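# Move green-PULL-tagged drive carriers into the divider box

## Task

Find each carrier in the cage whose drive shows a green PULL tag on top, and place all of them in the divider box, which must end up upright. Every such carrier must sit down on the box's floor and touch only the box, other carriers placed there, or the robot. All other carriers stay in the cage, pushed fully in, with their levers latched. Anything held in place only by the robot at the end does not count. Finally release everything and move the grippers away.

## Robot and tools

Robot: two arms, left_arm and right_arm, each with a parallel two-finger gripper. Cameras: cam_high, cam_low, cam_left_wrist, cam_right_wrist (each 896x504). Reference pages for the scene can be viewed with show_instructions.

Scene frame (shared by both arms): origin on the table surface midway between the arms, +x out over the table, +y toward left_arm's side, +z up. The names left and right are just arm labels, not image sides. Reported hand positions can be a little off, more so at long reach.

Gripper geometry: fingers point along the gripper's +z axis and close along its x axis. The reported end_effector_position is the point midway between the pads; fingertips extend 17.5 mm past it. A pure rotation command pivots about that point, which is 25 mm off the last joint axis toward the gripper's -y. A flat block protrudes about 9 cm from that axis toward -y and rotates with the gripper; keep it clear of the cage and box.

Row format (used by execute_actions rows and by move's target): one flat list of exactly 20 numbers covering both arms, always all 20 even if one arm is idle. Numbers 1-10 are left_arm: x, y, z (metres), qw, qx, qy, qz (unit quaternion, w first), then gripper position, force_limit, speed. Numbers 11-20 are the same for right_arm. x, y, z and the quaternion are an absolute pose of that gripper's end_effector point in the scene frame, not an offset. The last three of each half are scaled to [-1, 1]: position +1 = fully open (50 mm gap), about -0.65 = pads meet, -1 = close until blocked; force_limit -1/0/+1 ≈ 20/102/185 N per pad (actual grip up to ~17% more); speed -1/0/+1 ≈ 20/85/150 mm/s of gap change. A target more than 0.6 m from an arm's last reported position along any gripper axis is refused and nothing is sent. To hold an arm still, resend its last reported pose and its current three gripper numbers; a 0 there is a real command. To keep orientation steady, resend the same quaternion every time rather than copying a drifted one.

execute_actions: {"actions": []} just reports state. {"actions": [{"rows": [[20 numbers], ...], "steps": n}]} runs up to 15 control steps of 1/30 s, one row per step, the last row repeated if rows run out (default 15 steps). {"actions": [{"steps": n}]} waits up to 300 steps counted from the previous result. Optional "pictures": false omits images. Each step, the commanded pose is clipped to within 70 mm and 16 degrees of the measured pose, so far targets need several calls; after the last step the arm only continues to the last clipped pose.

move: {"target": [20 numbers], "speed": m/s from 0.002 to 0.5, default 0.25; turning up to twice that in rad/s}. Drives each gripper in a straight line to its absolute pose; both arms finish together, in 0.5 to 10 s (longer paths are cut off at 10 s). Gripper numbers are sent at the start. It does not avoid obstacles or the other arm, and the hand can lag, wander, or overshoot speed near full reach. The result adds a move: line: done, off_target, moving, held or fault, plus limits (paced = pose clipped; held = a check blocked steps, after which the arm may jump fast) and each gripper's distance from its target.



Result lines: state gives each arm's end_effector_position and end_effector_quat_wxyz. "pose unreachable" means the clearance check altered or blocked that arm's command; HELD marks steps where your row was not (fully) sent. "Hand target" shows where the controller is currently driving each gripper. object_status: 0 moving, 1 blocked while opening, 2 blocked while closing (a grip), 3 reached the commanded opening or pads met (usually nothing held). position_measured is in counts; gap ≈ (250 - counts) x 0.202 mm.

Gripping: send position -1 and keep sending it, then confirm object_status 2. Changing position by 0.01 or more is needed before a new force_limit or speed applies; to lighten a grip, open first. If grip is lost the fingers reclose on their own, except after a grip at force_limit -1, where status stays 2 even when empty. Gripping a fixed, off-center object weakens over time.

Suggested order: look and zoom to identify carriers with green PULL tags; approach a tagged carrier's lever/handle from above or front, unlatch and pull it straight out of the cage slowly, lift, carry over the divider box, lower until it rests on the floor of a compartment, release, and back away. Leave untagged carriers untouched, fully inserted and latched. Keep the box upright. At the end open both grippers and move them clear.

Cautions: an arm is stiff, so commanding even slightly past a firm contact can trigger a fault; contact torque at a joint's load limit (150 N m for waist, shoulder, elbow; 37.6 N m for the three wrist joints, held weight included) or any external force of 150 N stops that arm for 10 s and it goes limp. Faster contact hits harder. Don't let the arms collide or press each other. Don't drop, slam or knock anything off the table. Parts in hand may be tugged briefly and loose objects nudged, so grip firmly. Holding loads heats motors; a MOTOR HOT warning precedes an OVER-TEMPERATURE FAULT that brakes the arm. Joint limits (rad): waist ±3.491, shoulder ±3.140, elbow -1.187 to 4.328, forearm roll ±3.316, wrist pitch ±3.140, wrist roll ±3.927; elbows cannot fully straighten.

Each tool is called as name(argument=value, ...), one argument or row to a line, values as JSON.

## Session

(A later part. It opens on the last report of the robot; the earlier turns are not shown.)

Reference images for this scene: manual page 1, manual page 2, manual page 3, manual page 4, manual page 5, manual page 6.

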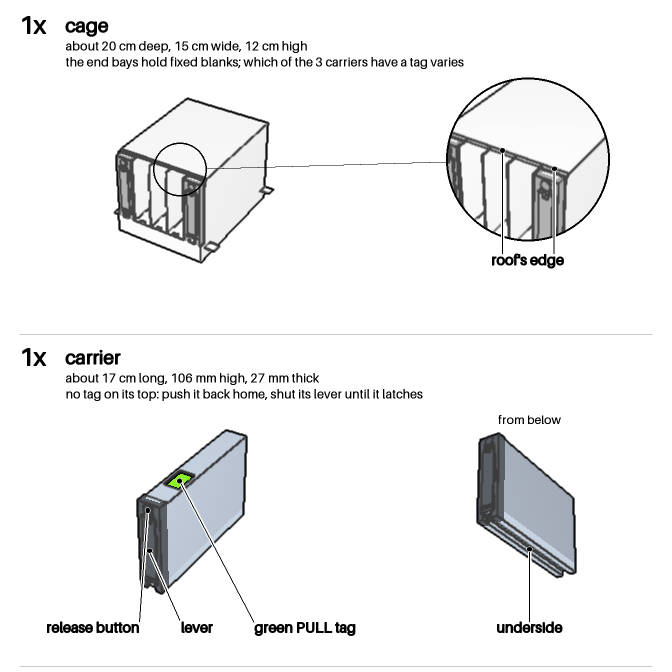

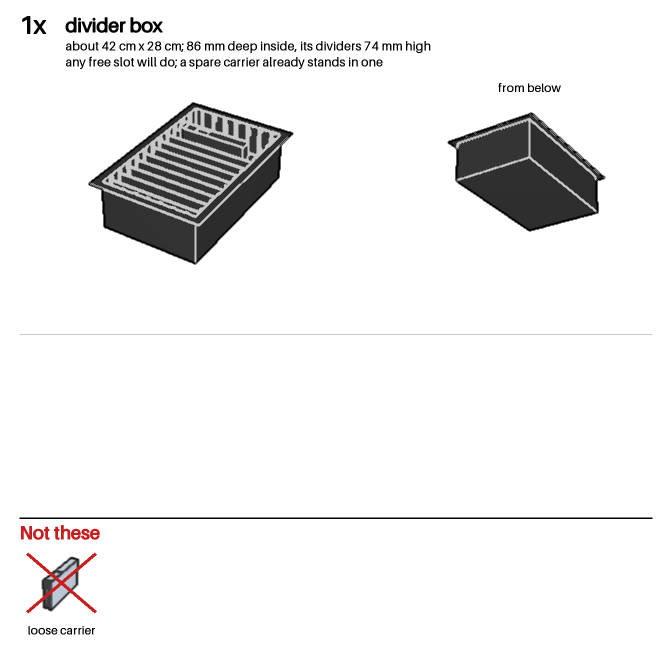

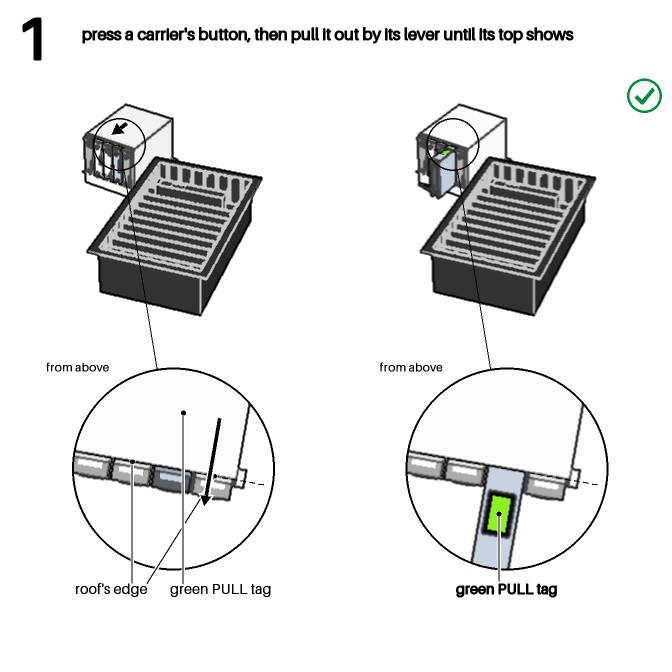

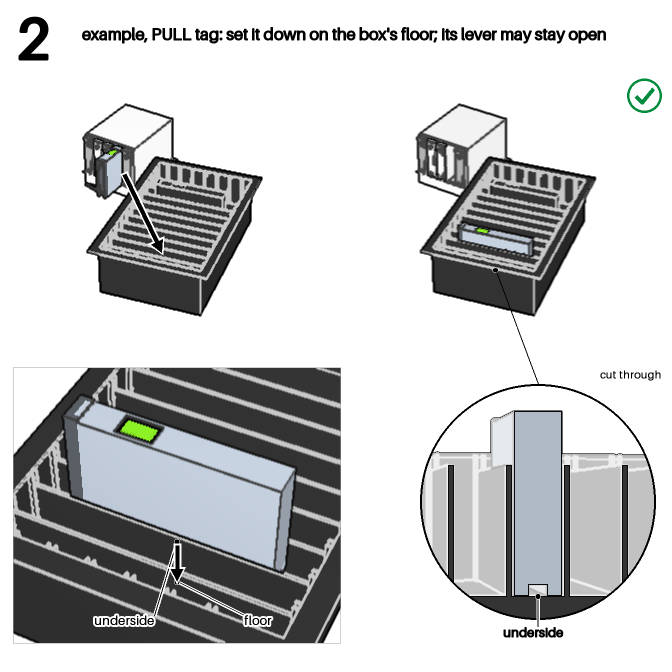

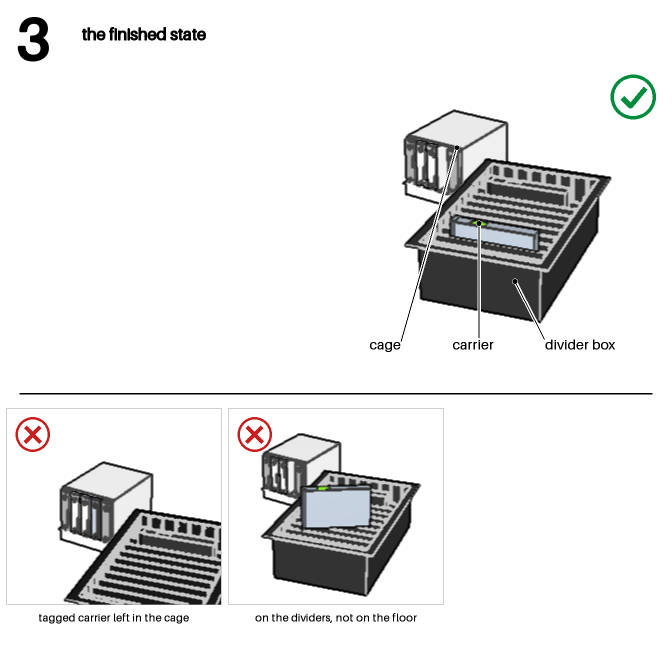

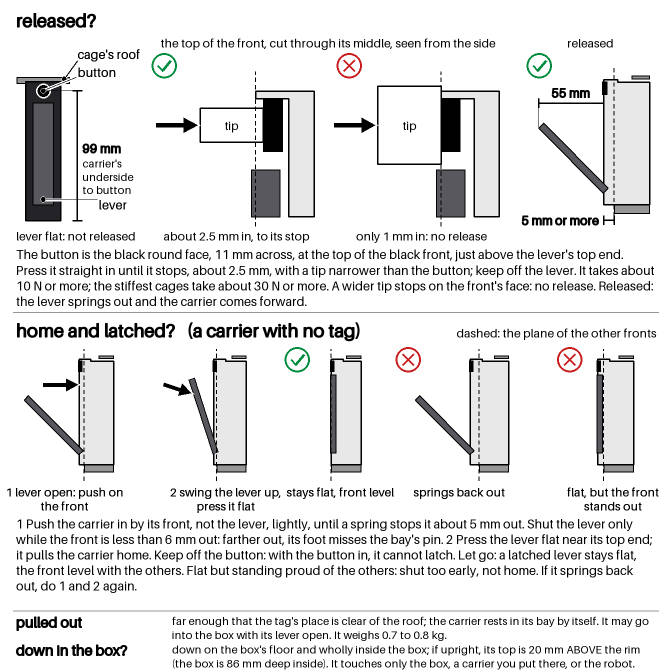

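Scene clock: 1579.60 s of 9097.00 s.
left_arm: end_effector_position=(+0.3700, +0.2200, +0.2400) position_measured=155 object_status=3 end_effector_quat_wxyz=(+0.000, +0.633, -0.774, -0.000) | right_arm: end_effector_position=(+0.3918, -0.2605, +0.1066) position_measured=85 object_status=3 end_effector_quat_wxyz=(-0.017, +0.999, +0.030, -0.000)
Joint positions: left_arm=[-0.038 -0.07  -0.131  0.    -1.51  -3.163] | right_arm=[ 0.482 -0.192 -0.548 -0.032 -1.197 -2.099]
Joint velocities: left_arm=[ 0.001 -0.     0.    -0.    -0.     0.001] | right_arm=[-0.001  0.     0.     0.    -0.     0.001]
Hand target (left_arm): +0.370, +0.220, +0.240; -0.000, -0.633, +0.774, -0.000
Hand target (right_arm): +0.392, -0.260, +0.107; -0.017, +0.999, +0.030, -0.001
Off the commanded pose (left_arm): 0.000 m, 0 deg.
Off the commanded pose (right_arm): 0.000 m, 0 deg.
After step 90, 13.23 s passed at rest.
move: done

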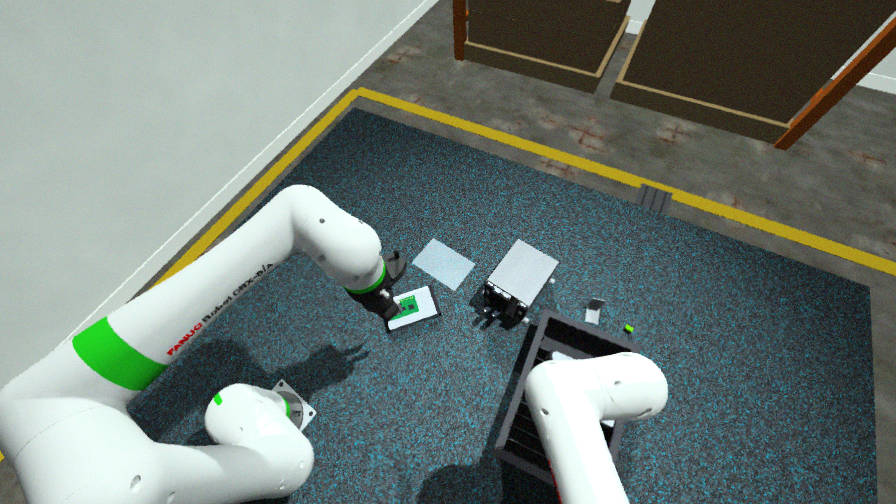

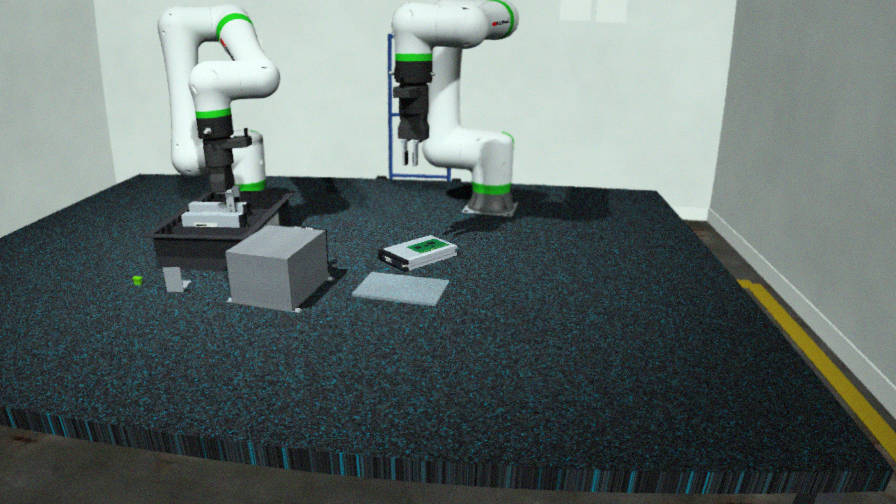

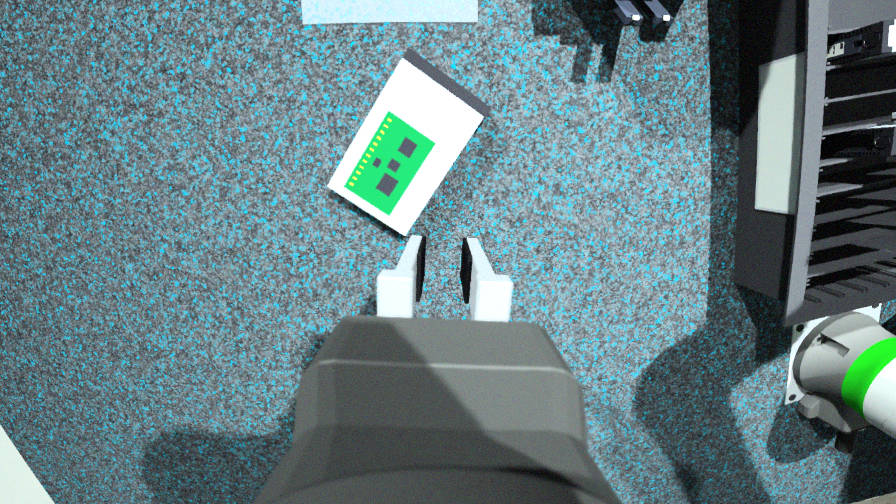

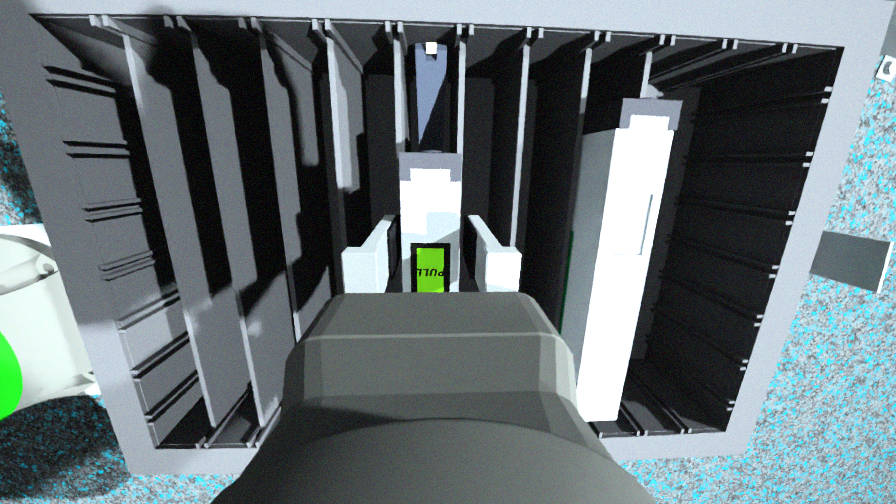

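move(
  target=[0.47,0.08,0.20,0,0.6327,-0.7744,0,-0.02,0,0.5, 0.3918,-0.2605,0.20,-0.0174,0.9994,0.0297,-0.0005,0.45,-0.2,-0.8],
  speed=0.08,
)

Scene clock: 1591.57 s of 9097.00 s.
left_arm: end_effector_position=(+0.4698, +0.0800, +0.2001) position_measured=155 object_status=3 end_effector_quat_wxyz=(-0.000, +0.633, -0.774, -0.000) | right_arm: end_effector_position=(+0.3919, -0.2605, +0.2000) position_measured=85 object_status=3 end_effector_quat_wxyz=(-0.017, +0.999, +0.030, -0.000)
Joint positions: left_arm=[-0.258  0.342  0.242 -0.    -1.47  -2.944] | right_arm=[ 0.482 -0.254 -0.373 -0.03  -1.434 -2.107]
Joint velocities: left_arm=[-0.     0.003  0.003 -0.    -0.002  0.002] | right_arm=[-0.    -0.     0.001 -0.    -0.001 -0.   ]
Hand target (left_arm): +0.470, +0.080, +0.200; +0.000, -0.633, +0.774, +0.000
Hand target (right_arm): +0.392, -0.260, +0.200; -0.017, +0.999, +0.030, -0.000
Off the commanded pose (left_arm): 0.000 m, 0 deg.
Off the commanded pose (right_arm): 0.000 m, 0 deg.
After step 90, 6.37 s passed at rest.
move: done

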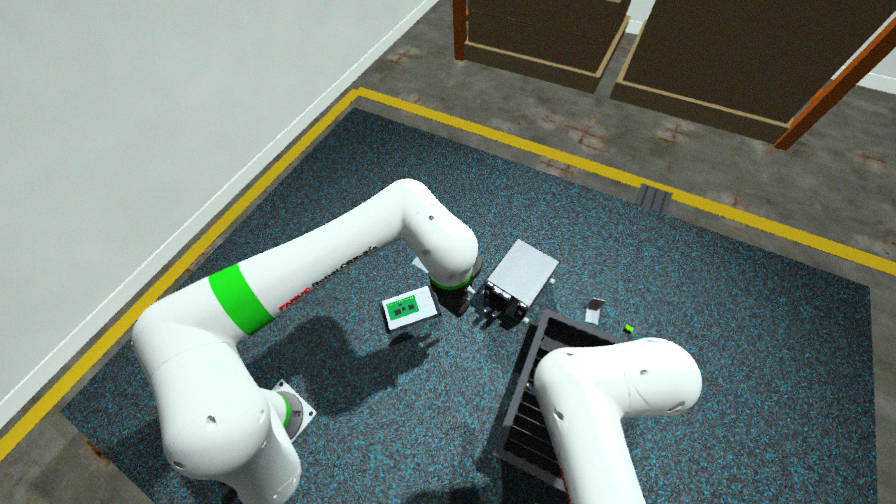

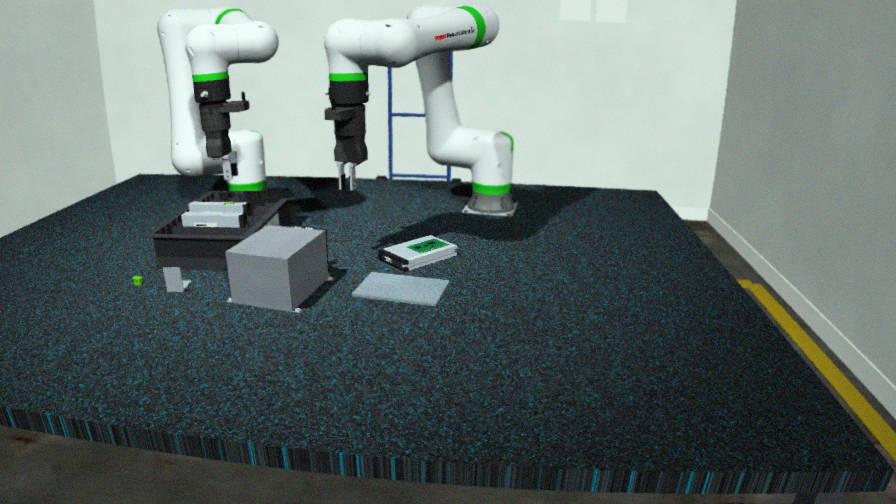

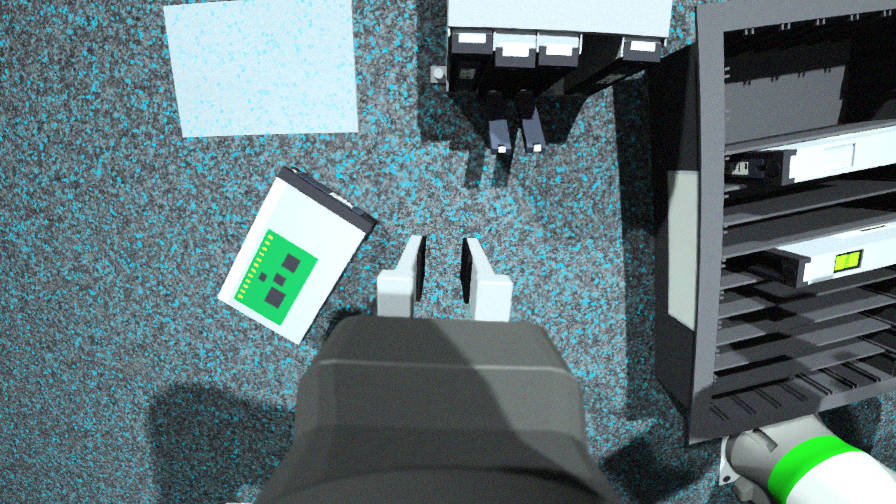

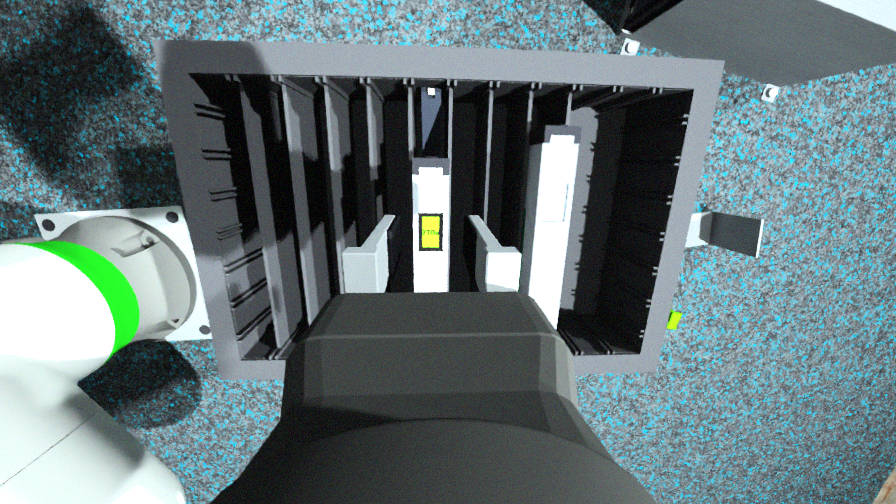

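move(
  target=[0.5337,-0.0064,0.135,0,0.6327,-0.7744,0,-0.02,0,0.5, 0.33,-0.29,0.26,-0.0174,0.9994,0.0297,-0.0005,0.54,0,0.5],
  speed=0.1,
)

zoom_image(
  camera="cam_left_wrist",
  region=[300,0,600,260],
)

Scene clock: 1597.67 s of 9097.00 s.
left_arm: end_effector_position=(+0.5336, -0.0064, +0.1351) position_measured=155 object_status=3 end_effector_quat_wxyz=(+0.000, +0.633, -0.774, +0.000) | right_arm: end_effector_position=(+0.3301, -0.2900, +0.2600) position_measured=72 object_status=3 end_effector_quat_wxyz=(-0.017, +0.999, +0.030, -0.000)
Joint positions: left_arm=[-0.34   0.637  0.517  0.    -1.451 -2.861] | right_arm=[ 0.523 -0.45  -0.365 -0.029 -1.636 -2.154]
Joint velocities: left_arm=[-0.001  0.003  0.004  0.    -0.003  0.001] | right_arm=[ 0.003 -0.001  0.     0.    -0.002  0.   ]
Hand target (left_arm): +0.534, -0.006, +0.135; +0.000, -0.633, +0.774, +0.000
Hand target (right_arm): +0.330, -0.290, +0.260; -0.017, +0.999, +0.030, -0.000
Off the commanded pose (left_arm): 0.000 m, 0 deg.
Off the commanded pose (right_arm): 0.000 m, 0 deg.
After step 90, 1.47 s passed at rest.
move: done

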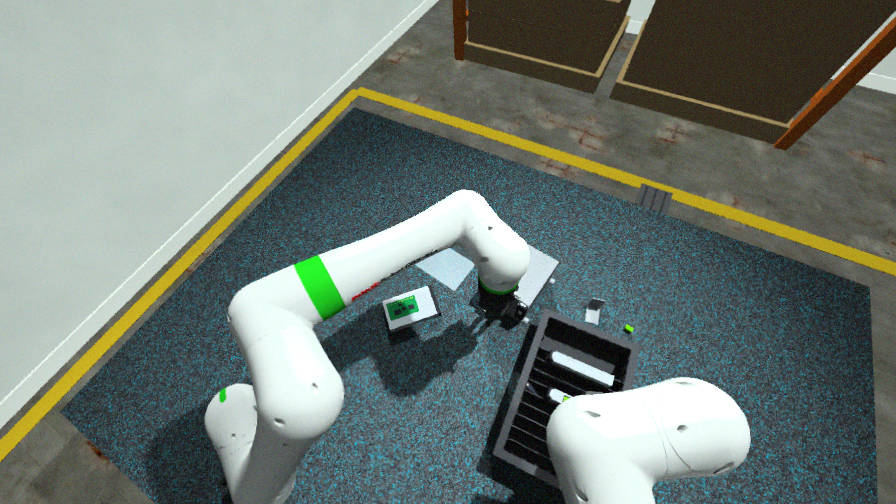

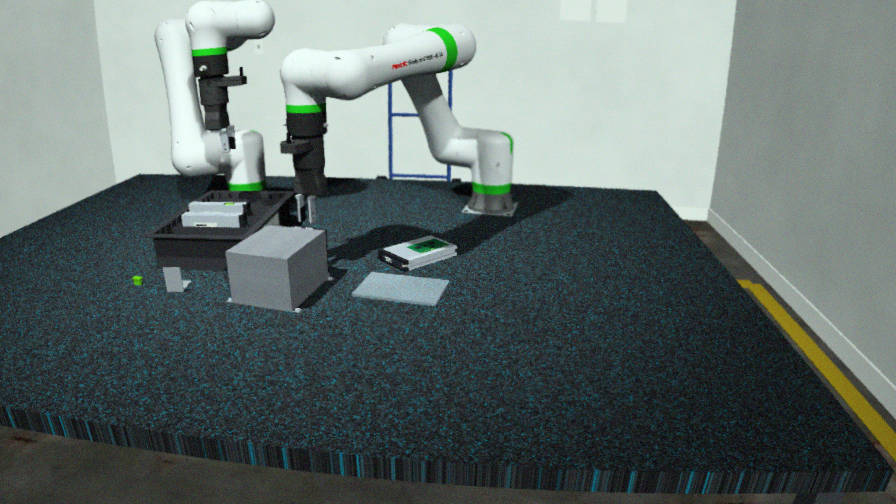

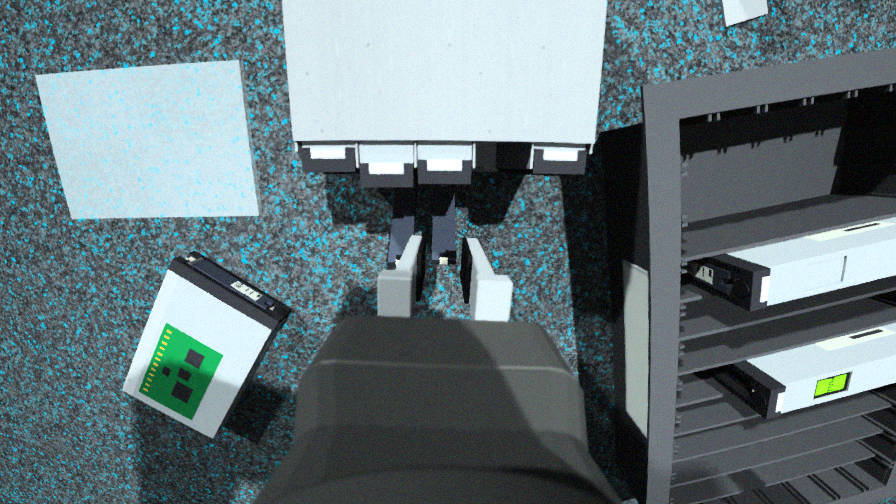

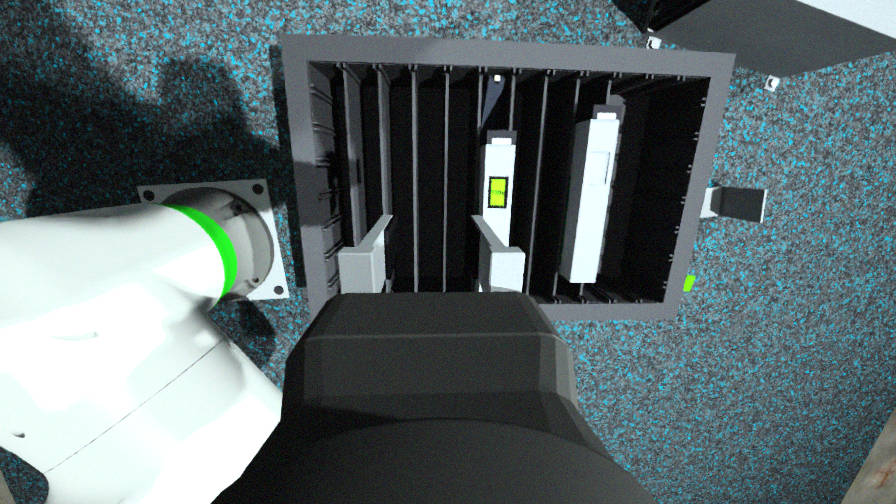

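Region (300, 0, 600, 260) of cam_left_wrist's 896x504 image, scaled by 1.680, with more detail than that image has; it fills the top 437 rows of this view, and the rest is white.

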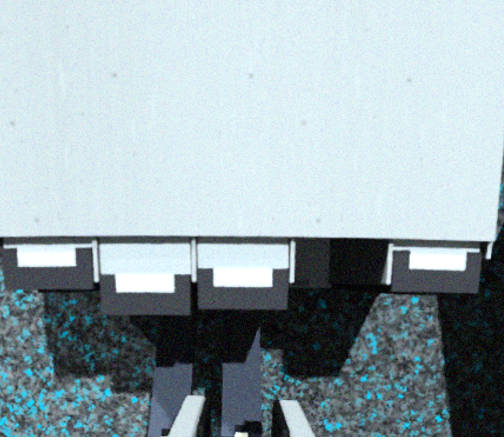

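move(
  target=[0.5337,-0.0064,0.085,0,0.6327,-0.7744,0,-0.02,0,0.5, 0.33,-0.29,0.26,-0.0174,0.9994,0.0297,-0.0005,0.54,0,0.5],
  speed=0.04,
)

zoom_image(
  camera="cam_left_wrist",
  region=[320,120,560,320],
)

Scene clock: 1603.47 s of 9097.00 s.
left_arm: end_effector_position=(+0.5338, -0.0064, +0.0851) position_measured=155 object_status=3 end_effector_quat_wxyz=(-0.000, +0.633, -0.774, -0.000) | right_arm: end_effector_position=(+0.3300, -0.2900, +0.2600) position_measured=72 object_status=3 end_effector_quat_wxyz=(-0.017, +0.999, +0.030, -0.000)
Joint positions: left_arm=[-0.34   0.661  0.437 -0.    -1.347 -2.861] | right_arm=[ 0.524 -0.45  -0.365 -0.029 -1.637 -2.154]
Joint velocities: left_arm=[-0.     0.001 -0.002  0.     0.003 -0.002] | right_arm=[-0.002  0.    -0.    -0.     0.     0.   ]
Hand target (left_arm): +0.534, -0.006, +0.085; +0.000, -0.633, +0.774, +0.000
Hand target (right_arm): +0.330, -0.290, +0.260; -0.017, +0.999, +0.030, -0.000
Off the commanded pose (left_arm): 0.000 m, 0 deg.
Off the commanded pose (right_arm): 0.000 m, 0 deg.
After step 90, 1.27 s passed at rest.
move: done

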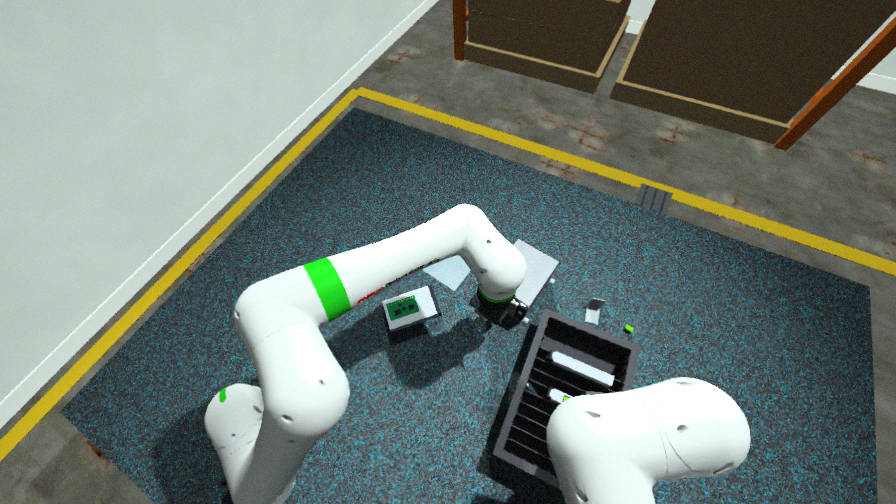

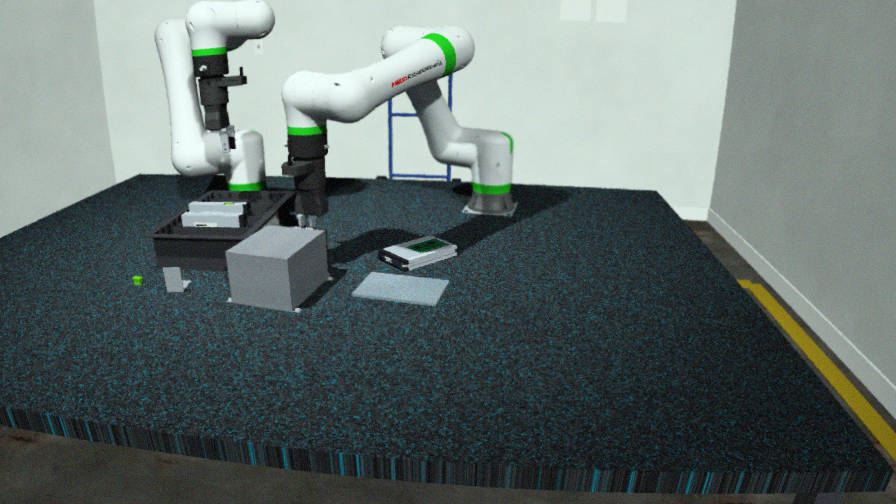

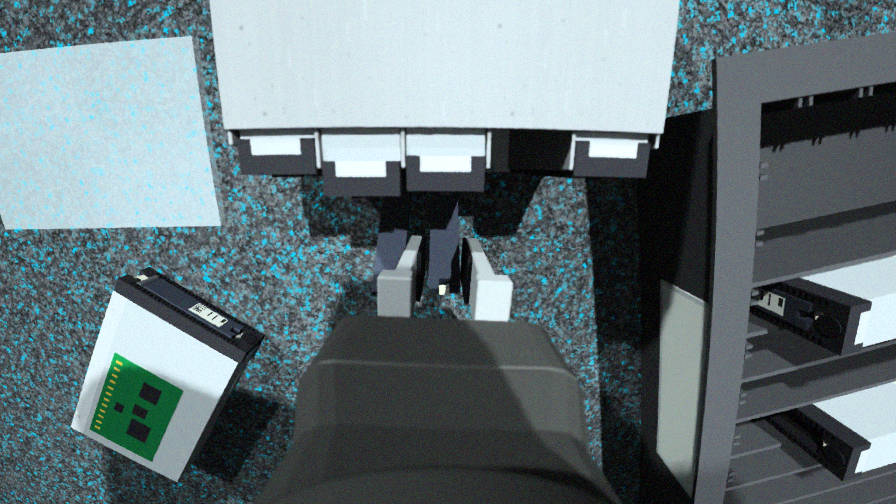

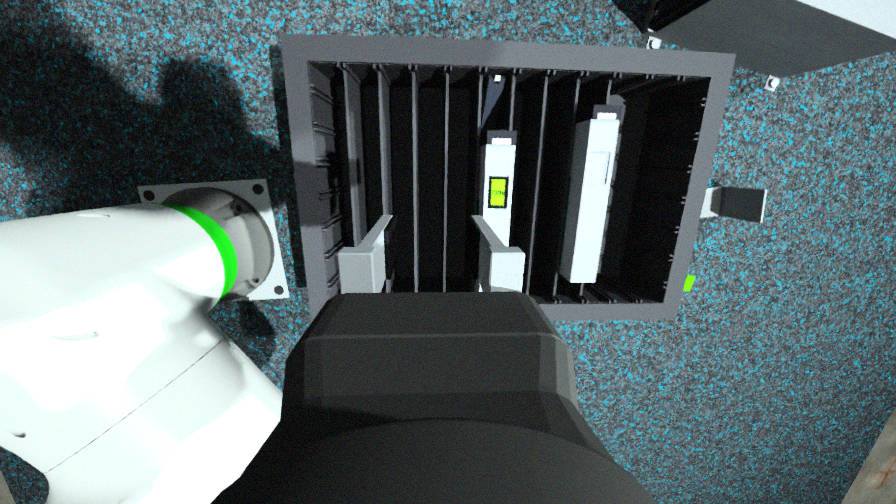

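Region (320, 120, 560, 320) of cam_left_wrist's 896x504 image, scaled by 2.100, with more detail than that image has.

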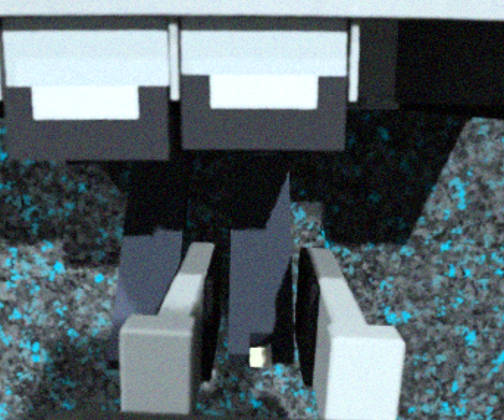

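move(
  target=[0.5337,-0.0064,0.067,0,0.6327,-0.7744,0,-0.02,0,0.5, 0.33,-0.29,0.26,-0.0174,0.9994,0.0297,-0.0005,0.54,0,0.5],
  speed=0.025,
)

move(
  target=[0.5337,-0.0064,0.067,0,0.6327,-0.7744,0,-1,-0.3,-0.3, 0.33,-0.29,0.26,-0.0174,0.9994,0.0297,-0.0005,0.54,0,0.5],
  speed=0.02,
)

Scene clock: 1606.57 s of 9097.00 s.
left_arm: end_effector_position=(+0.5337, -0.0064, +0.0671) position_measured=155 object_status=3 end_effector_quat_wxyz=(+0.000, +0.633, -0.774, +0.000) | right_arm: end_effector_position=(+0.3300, -0.2900, +0.2600) position_measured=72 object_status=3 end_effector_quat_wxyz=(-0.017, +0.999, +0.030, -0.000)
Joint positions: left_arm=[-0.34   0.672  0.412  0.    -1.311 -2.861] | right_arm=[ 0.524 -0.45  -0.365 -0.029 -1.637 -2.154]
Joint velocities: left_arm=[ 0.     0.001 -0.002 -0.001  0.002 -0.   ] | right_arm=[-0.001 -0.     0.    -0.    -0.    -0.   ]
Hand target (left_arm): +0.534, -0.006, +0.067; +0.000, -0.633, +0.774, +0.000
Hand target (right_arm): +0.330, -0.290, +0.260; -0.017, +0.999, +0.030, -0.001
Off the commanded pose (left_arm): 0.000 m, 0 deg.
Off the commanded pose (right_arm): 0.000 m, 0 deg.
move: done

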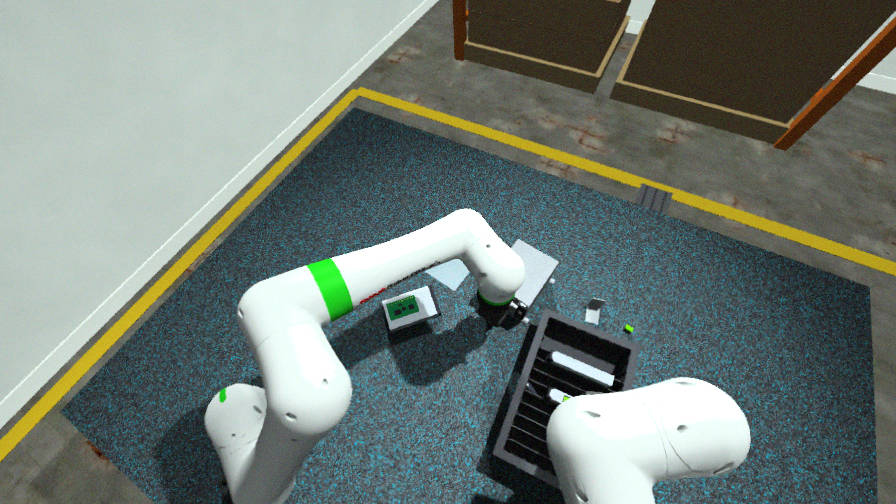

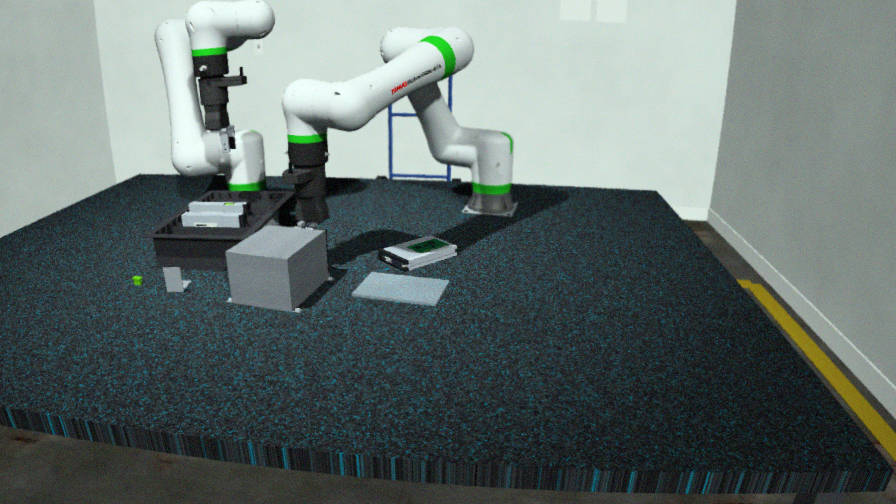

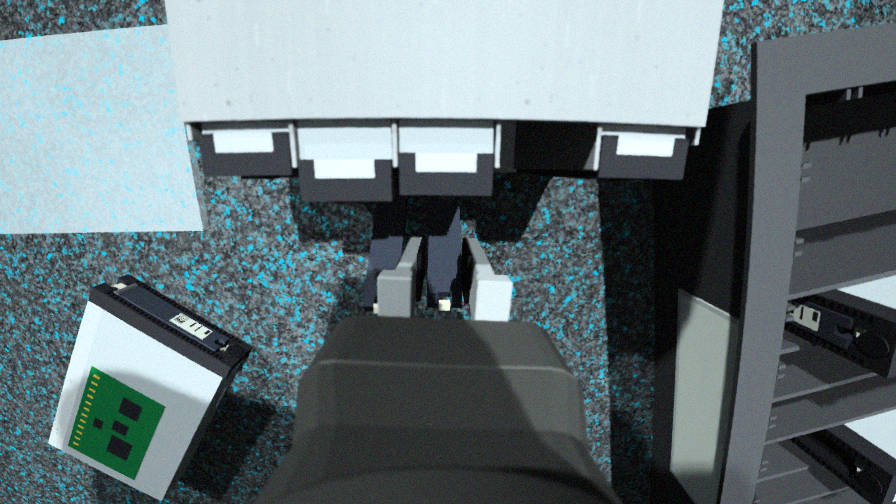

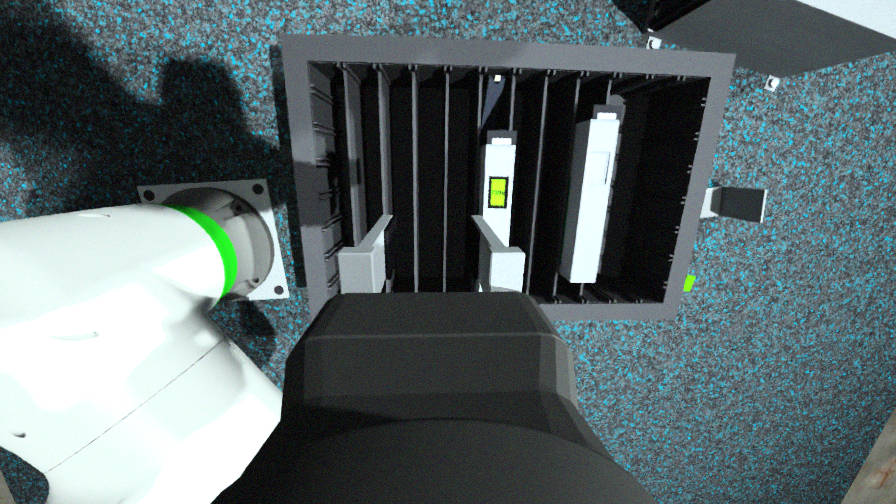

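Scene clock: 1607.27 s of 9097.00 s.
left_arm: end_effector_position=(+0.5337, -0.0064, +0.0670) position_measured=174 object_status=2 end_effector_quat_wxyz=(+0.000, +0.633, -0.774, -0.000) | right_arm: end_effector_position=(+0.3300, -0.2900, +0.2600) position_measured=72 object_status=3 end_effector_quat_wxyz=(-0.017, +0.999, +0.030, -0.001)
Joint positions: left_arm=[-0.34   0.672  0.412  0.    -1.31  -2.861] | right_arm=[ 0.524 -0.45  -0.365 -0.029 -1.637 -2.154]
Joint velocities: left_arm=[-0.004  0.    -0.001 -0.001  0.     0.001] | right_arm=[-0.001 -0.    -0.    -0.     0.     0.   ]
Hand target (left_arm): +0.534, -0.006, +0.067; +0.000, -0.633, +0.774, +0.000
Hand target (right_arm): +0.330, -0.290, +0.260; -0.017, +0.999, +0.030, -0.001
Off the commanded pose (left_arm): 0.000 m, 0 deg.
Off the commanded pose (right_arm): 0.000 m, 0 deg.
move: done

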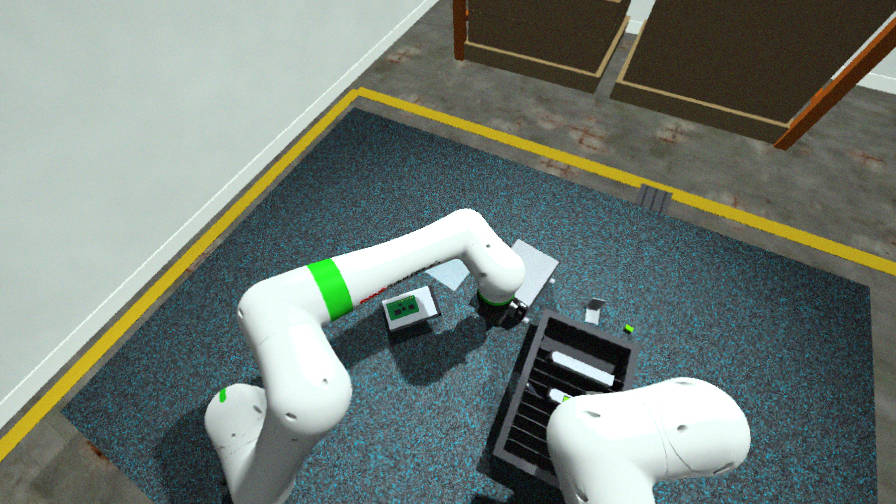

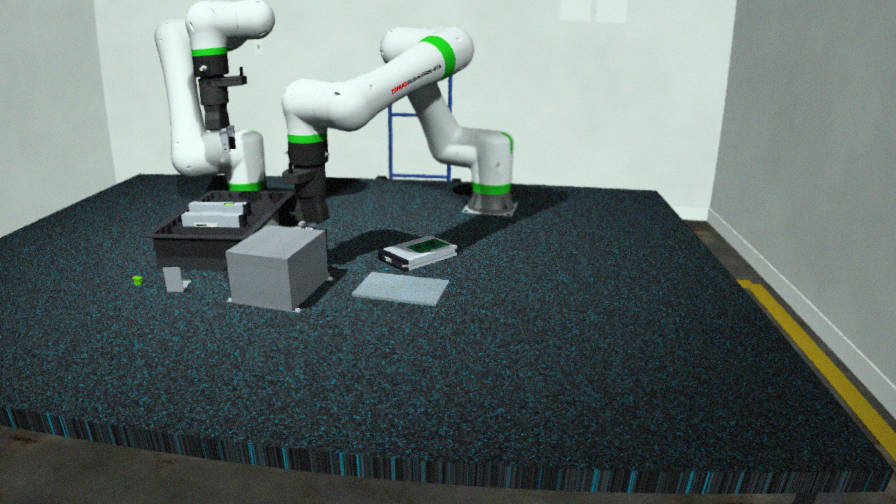

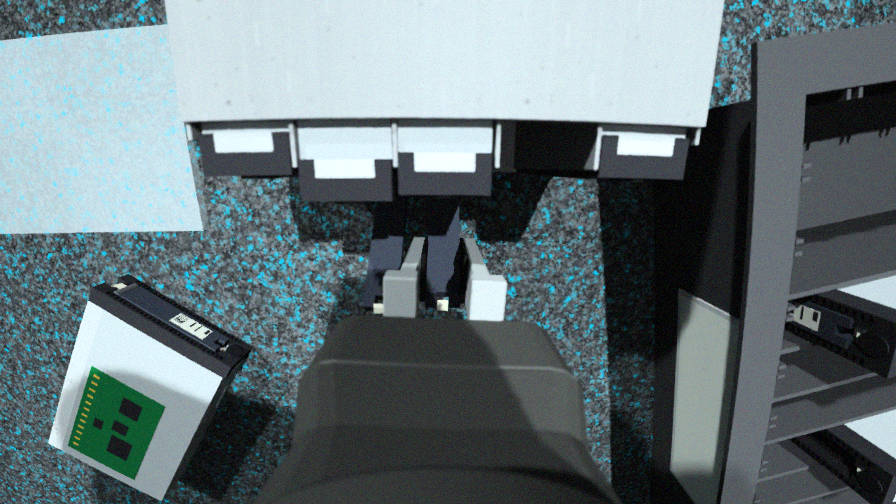

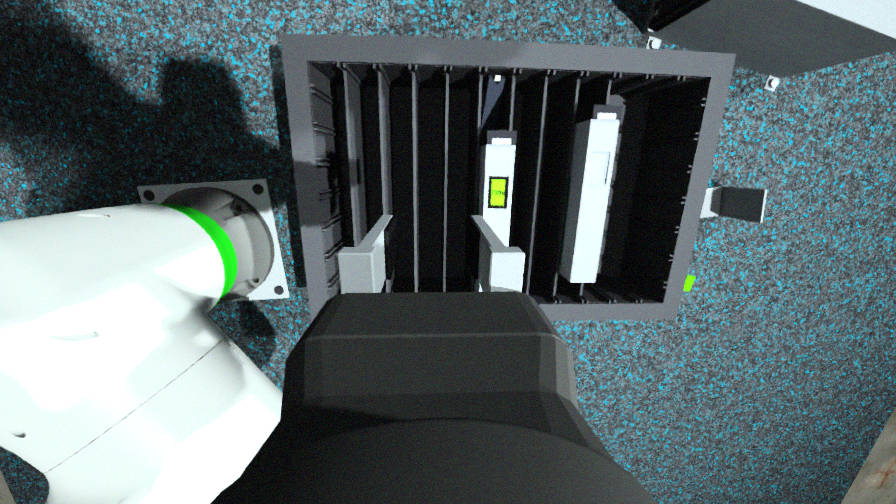

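move(
  target=[0.4744,0.0030,0.067,0,0.6327,-0.7744,0,-1,-0.3,-0.3, 0.33,-0.29,0.26,-0.0174,0.9994,0.0297,-0.0005,0.54,0,0.5],
  speed=0.025,
)

Scene clock: 1613.67 s of 9097.00 s.
left_arm: end_effector_position=(+0.4745, +0.0031, +0.0670) position_measured=174 object_status=2 end_effector_quat_wxyz=(-0.000, +0.633, -0.774, -0.000) | right_arm: end_effector_position=(+0.3300, -0.2900, +0.2600) position_measured=72 object_status=3 end_effector_quat_wxyz=(-0.017, +0.999, +0.030, -0.000)
Joint positions: left_arm=[-0.371  0.544  0.21  -0.    -1.237 -2.83 ] | right_arm=[ 0.524 -0.45  -0.365 -0.029 -1.637 -2.154]
Joint velocities: left_arm=[-0.002 -0.002 -0.003  0.001  0.002  0.001] | right_arm=[-0.  0.  0.  0. -0. -0.]
Hand target (left_arm): +0.474, +0.003, +0.067; +0.000, -0.633, +0.774, +0.000
Hand target (right_arm): +0.330, -0.290, +0.260; -0.017, +0.999, +0.030, -0.001
Off the commanded pose (left_arm): 0.000 m, 0 deg.
Off the commanded pose (right_arm): 0.000 m, 0 deg.
After step 90, 0.73 s passed at rest.
move: done

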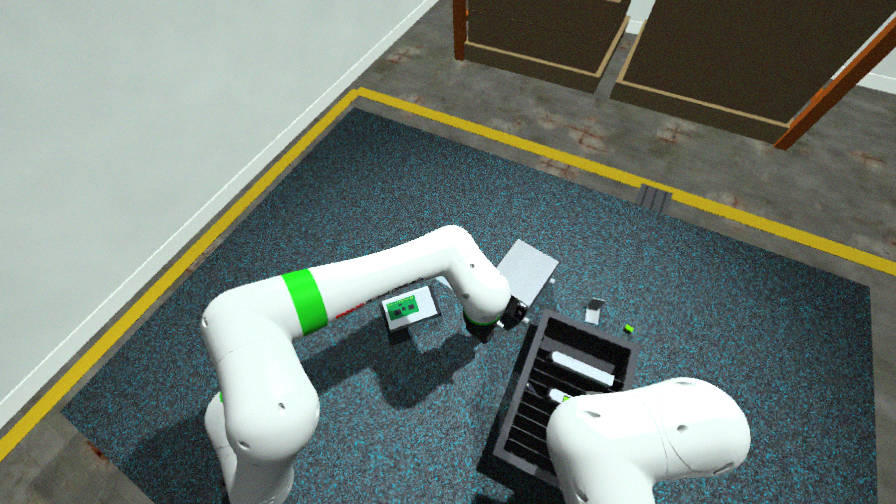

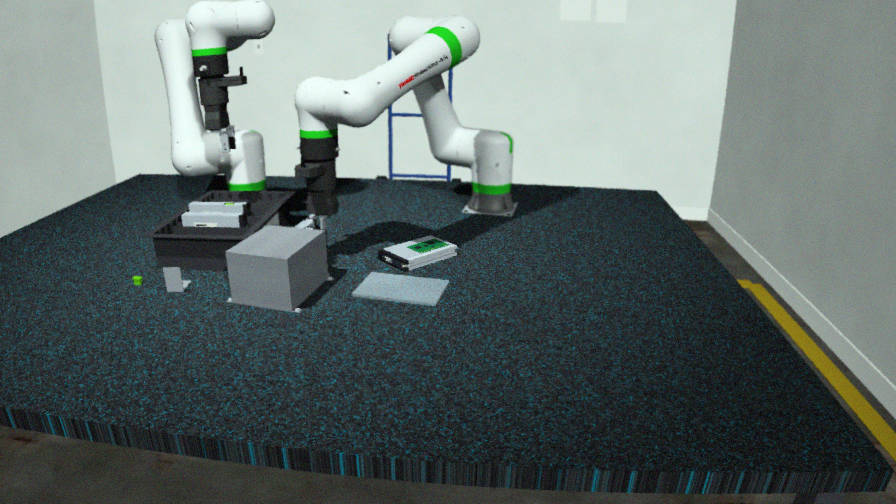

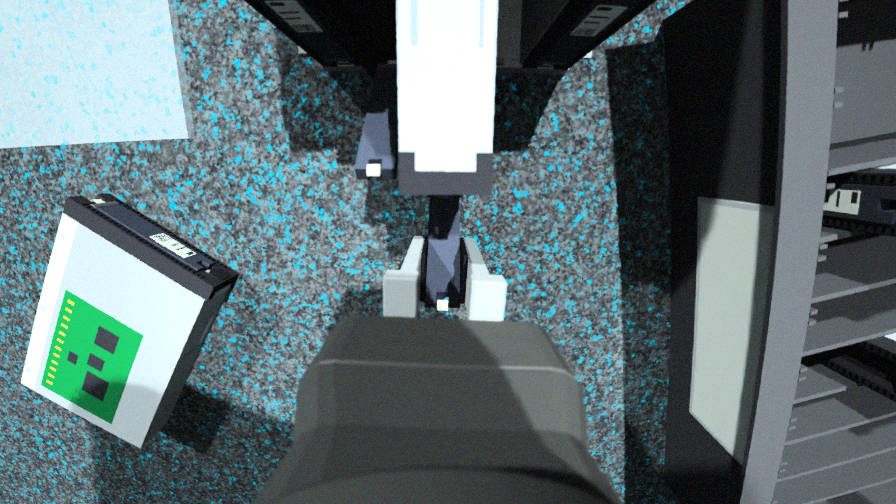

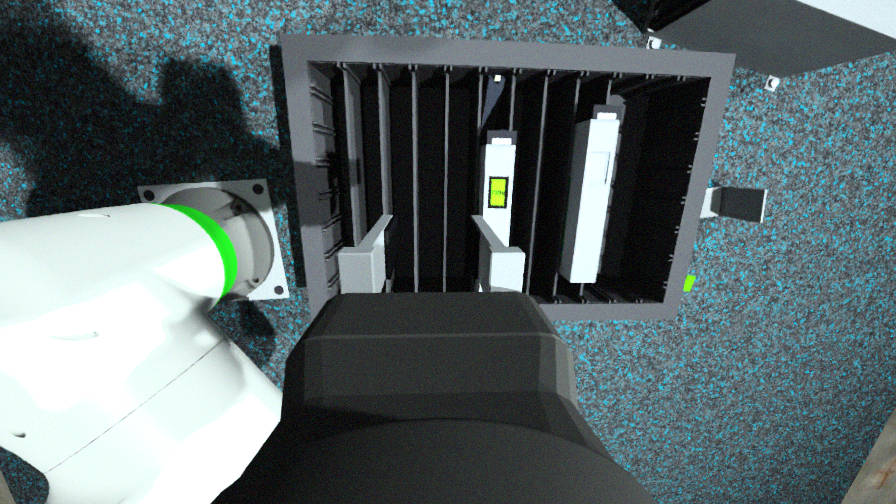

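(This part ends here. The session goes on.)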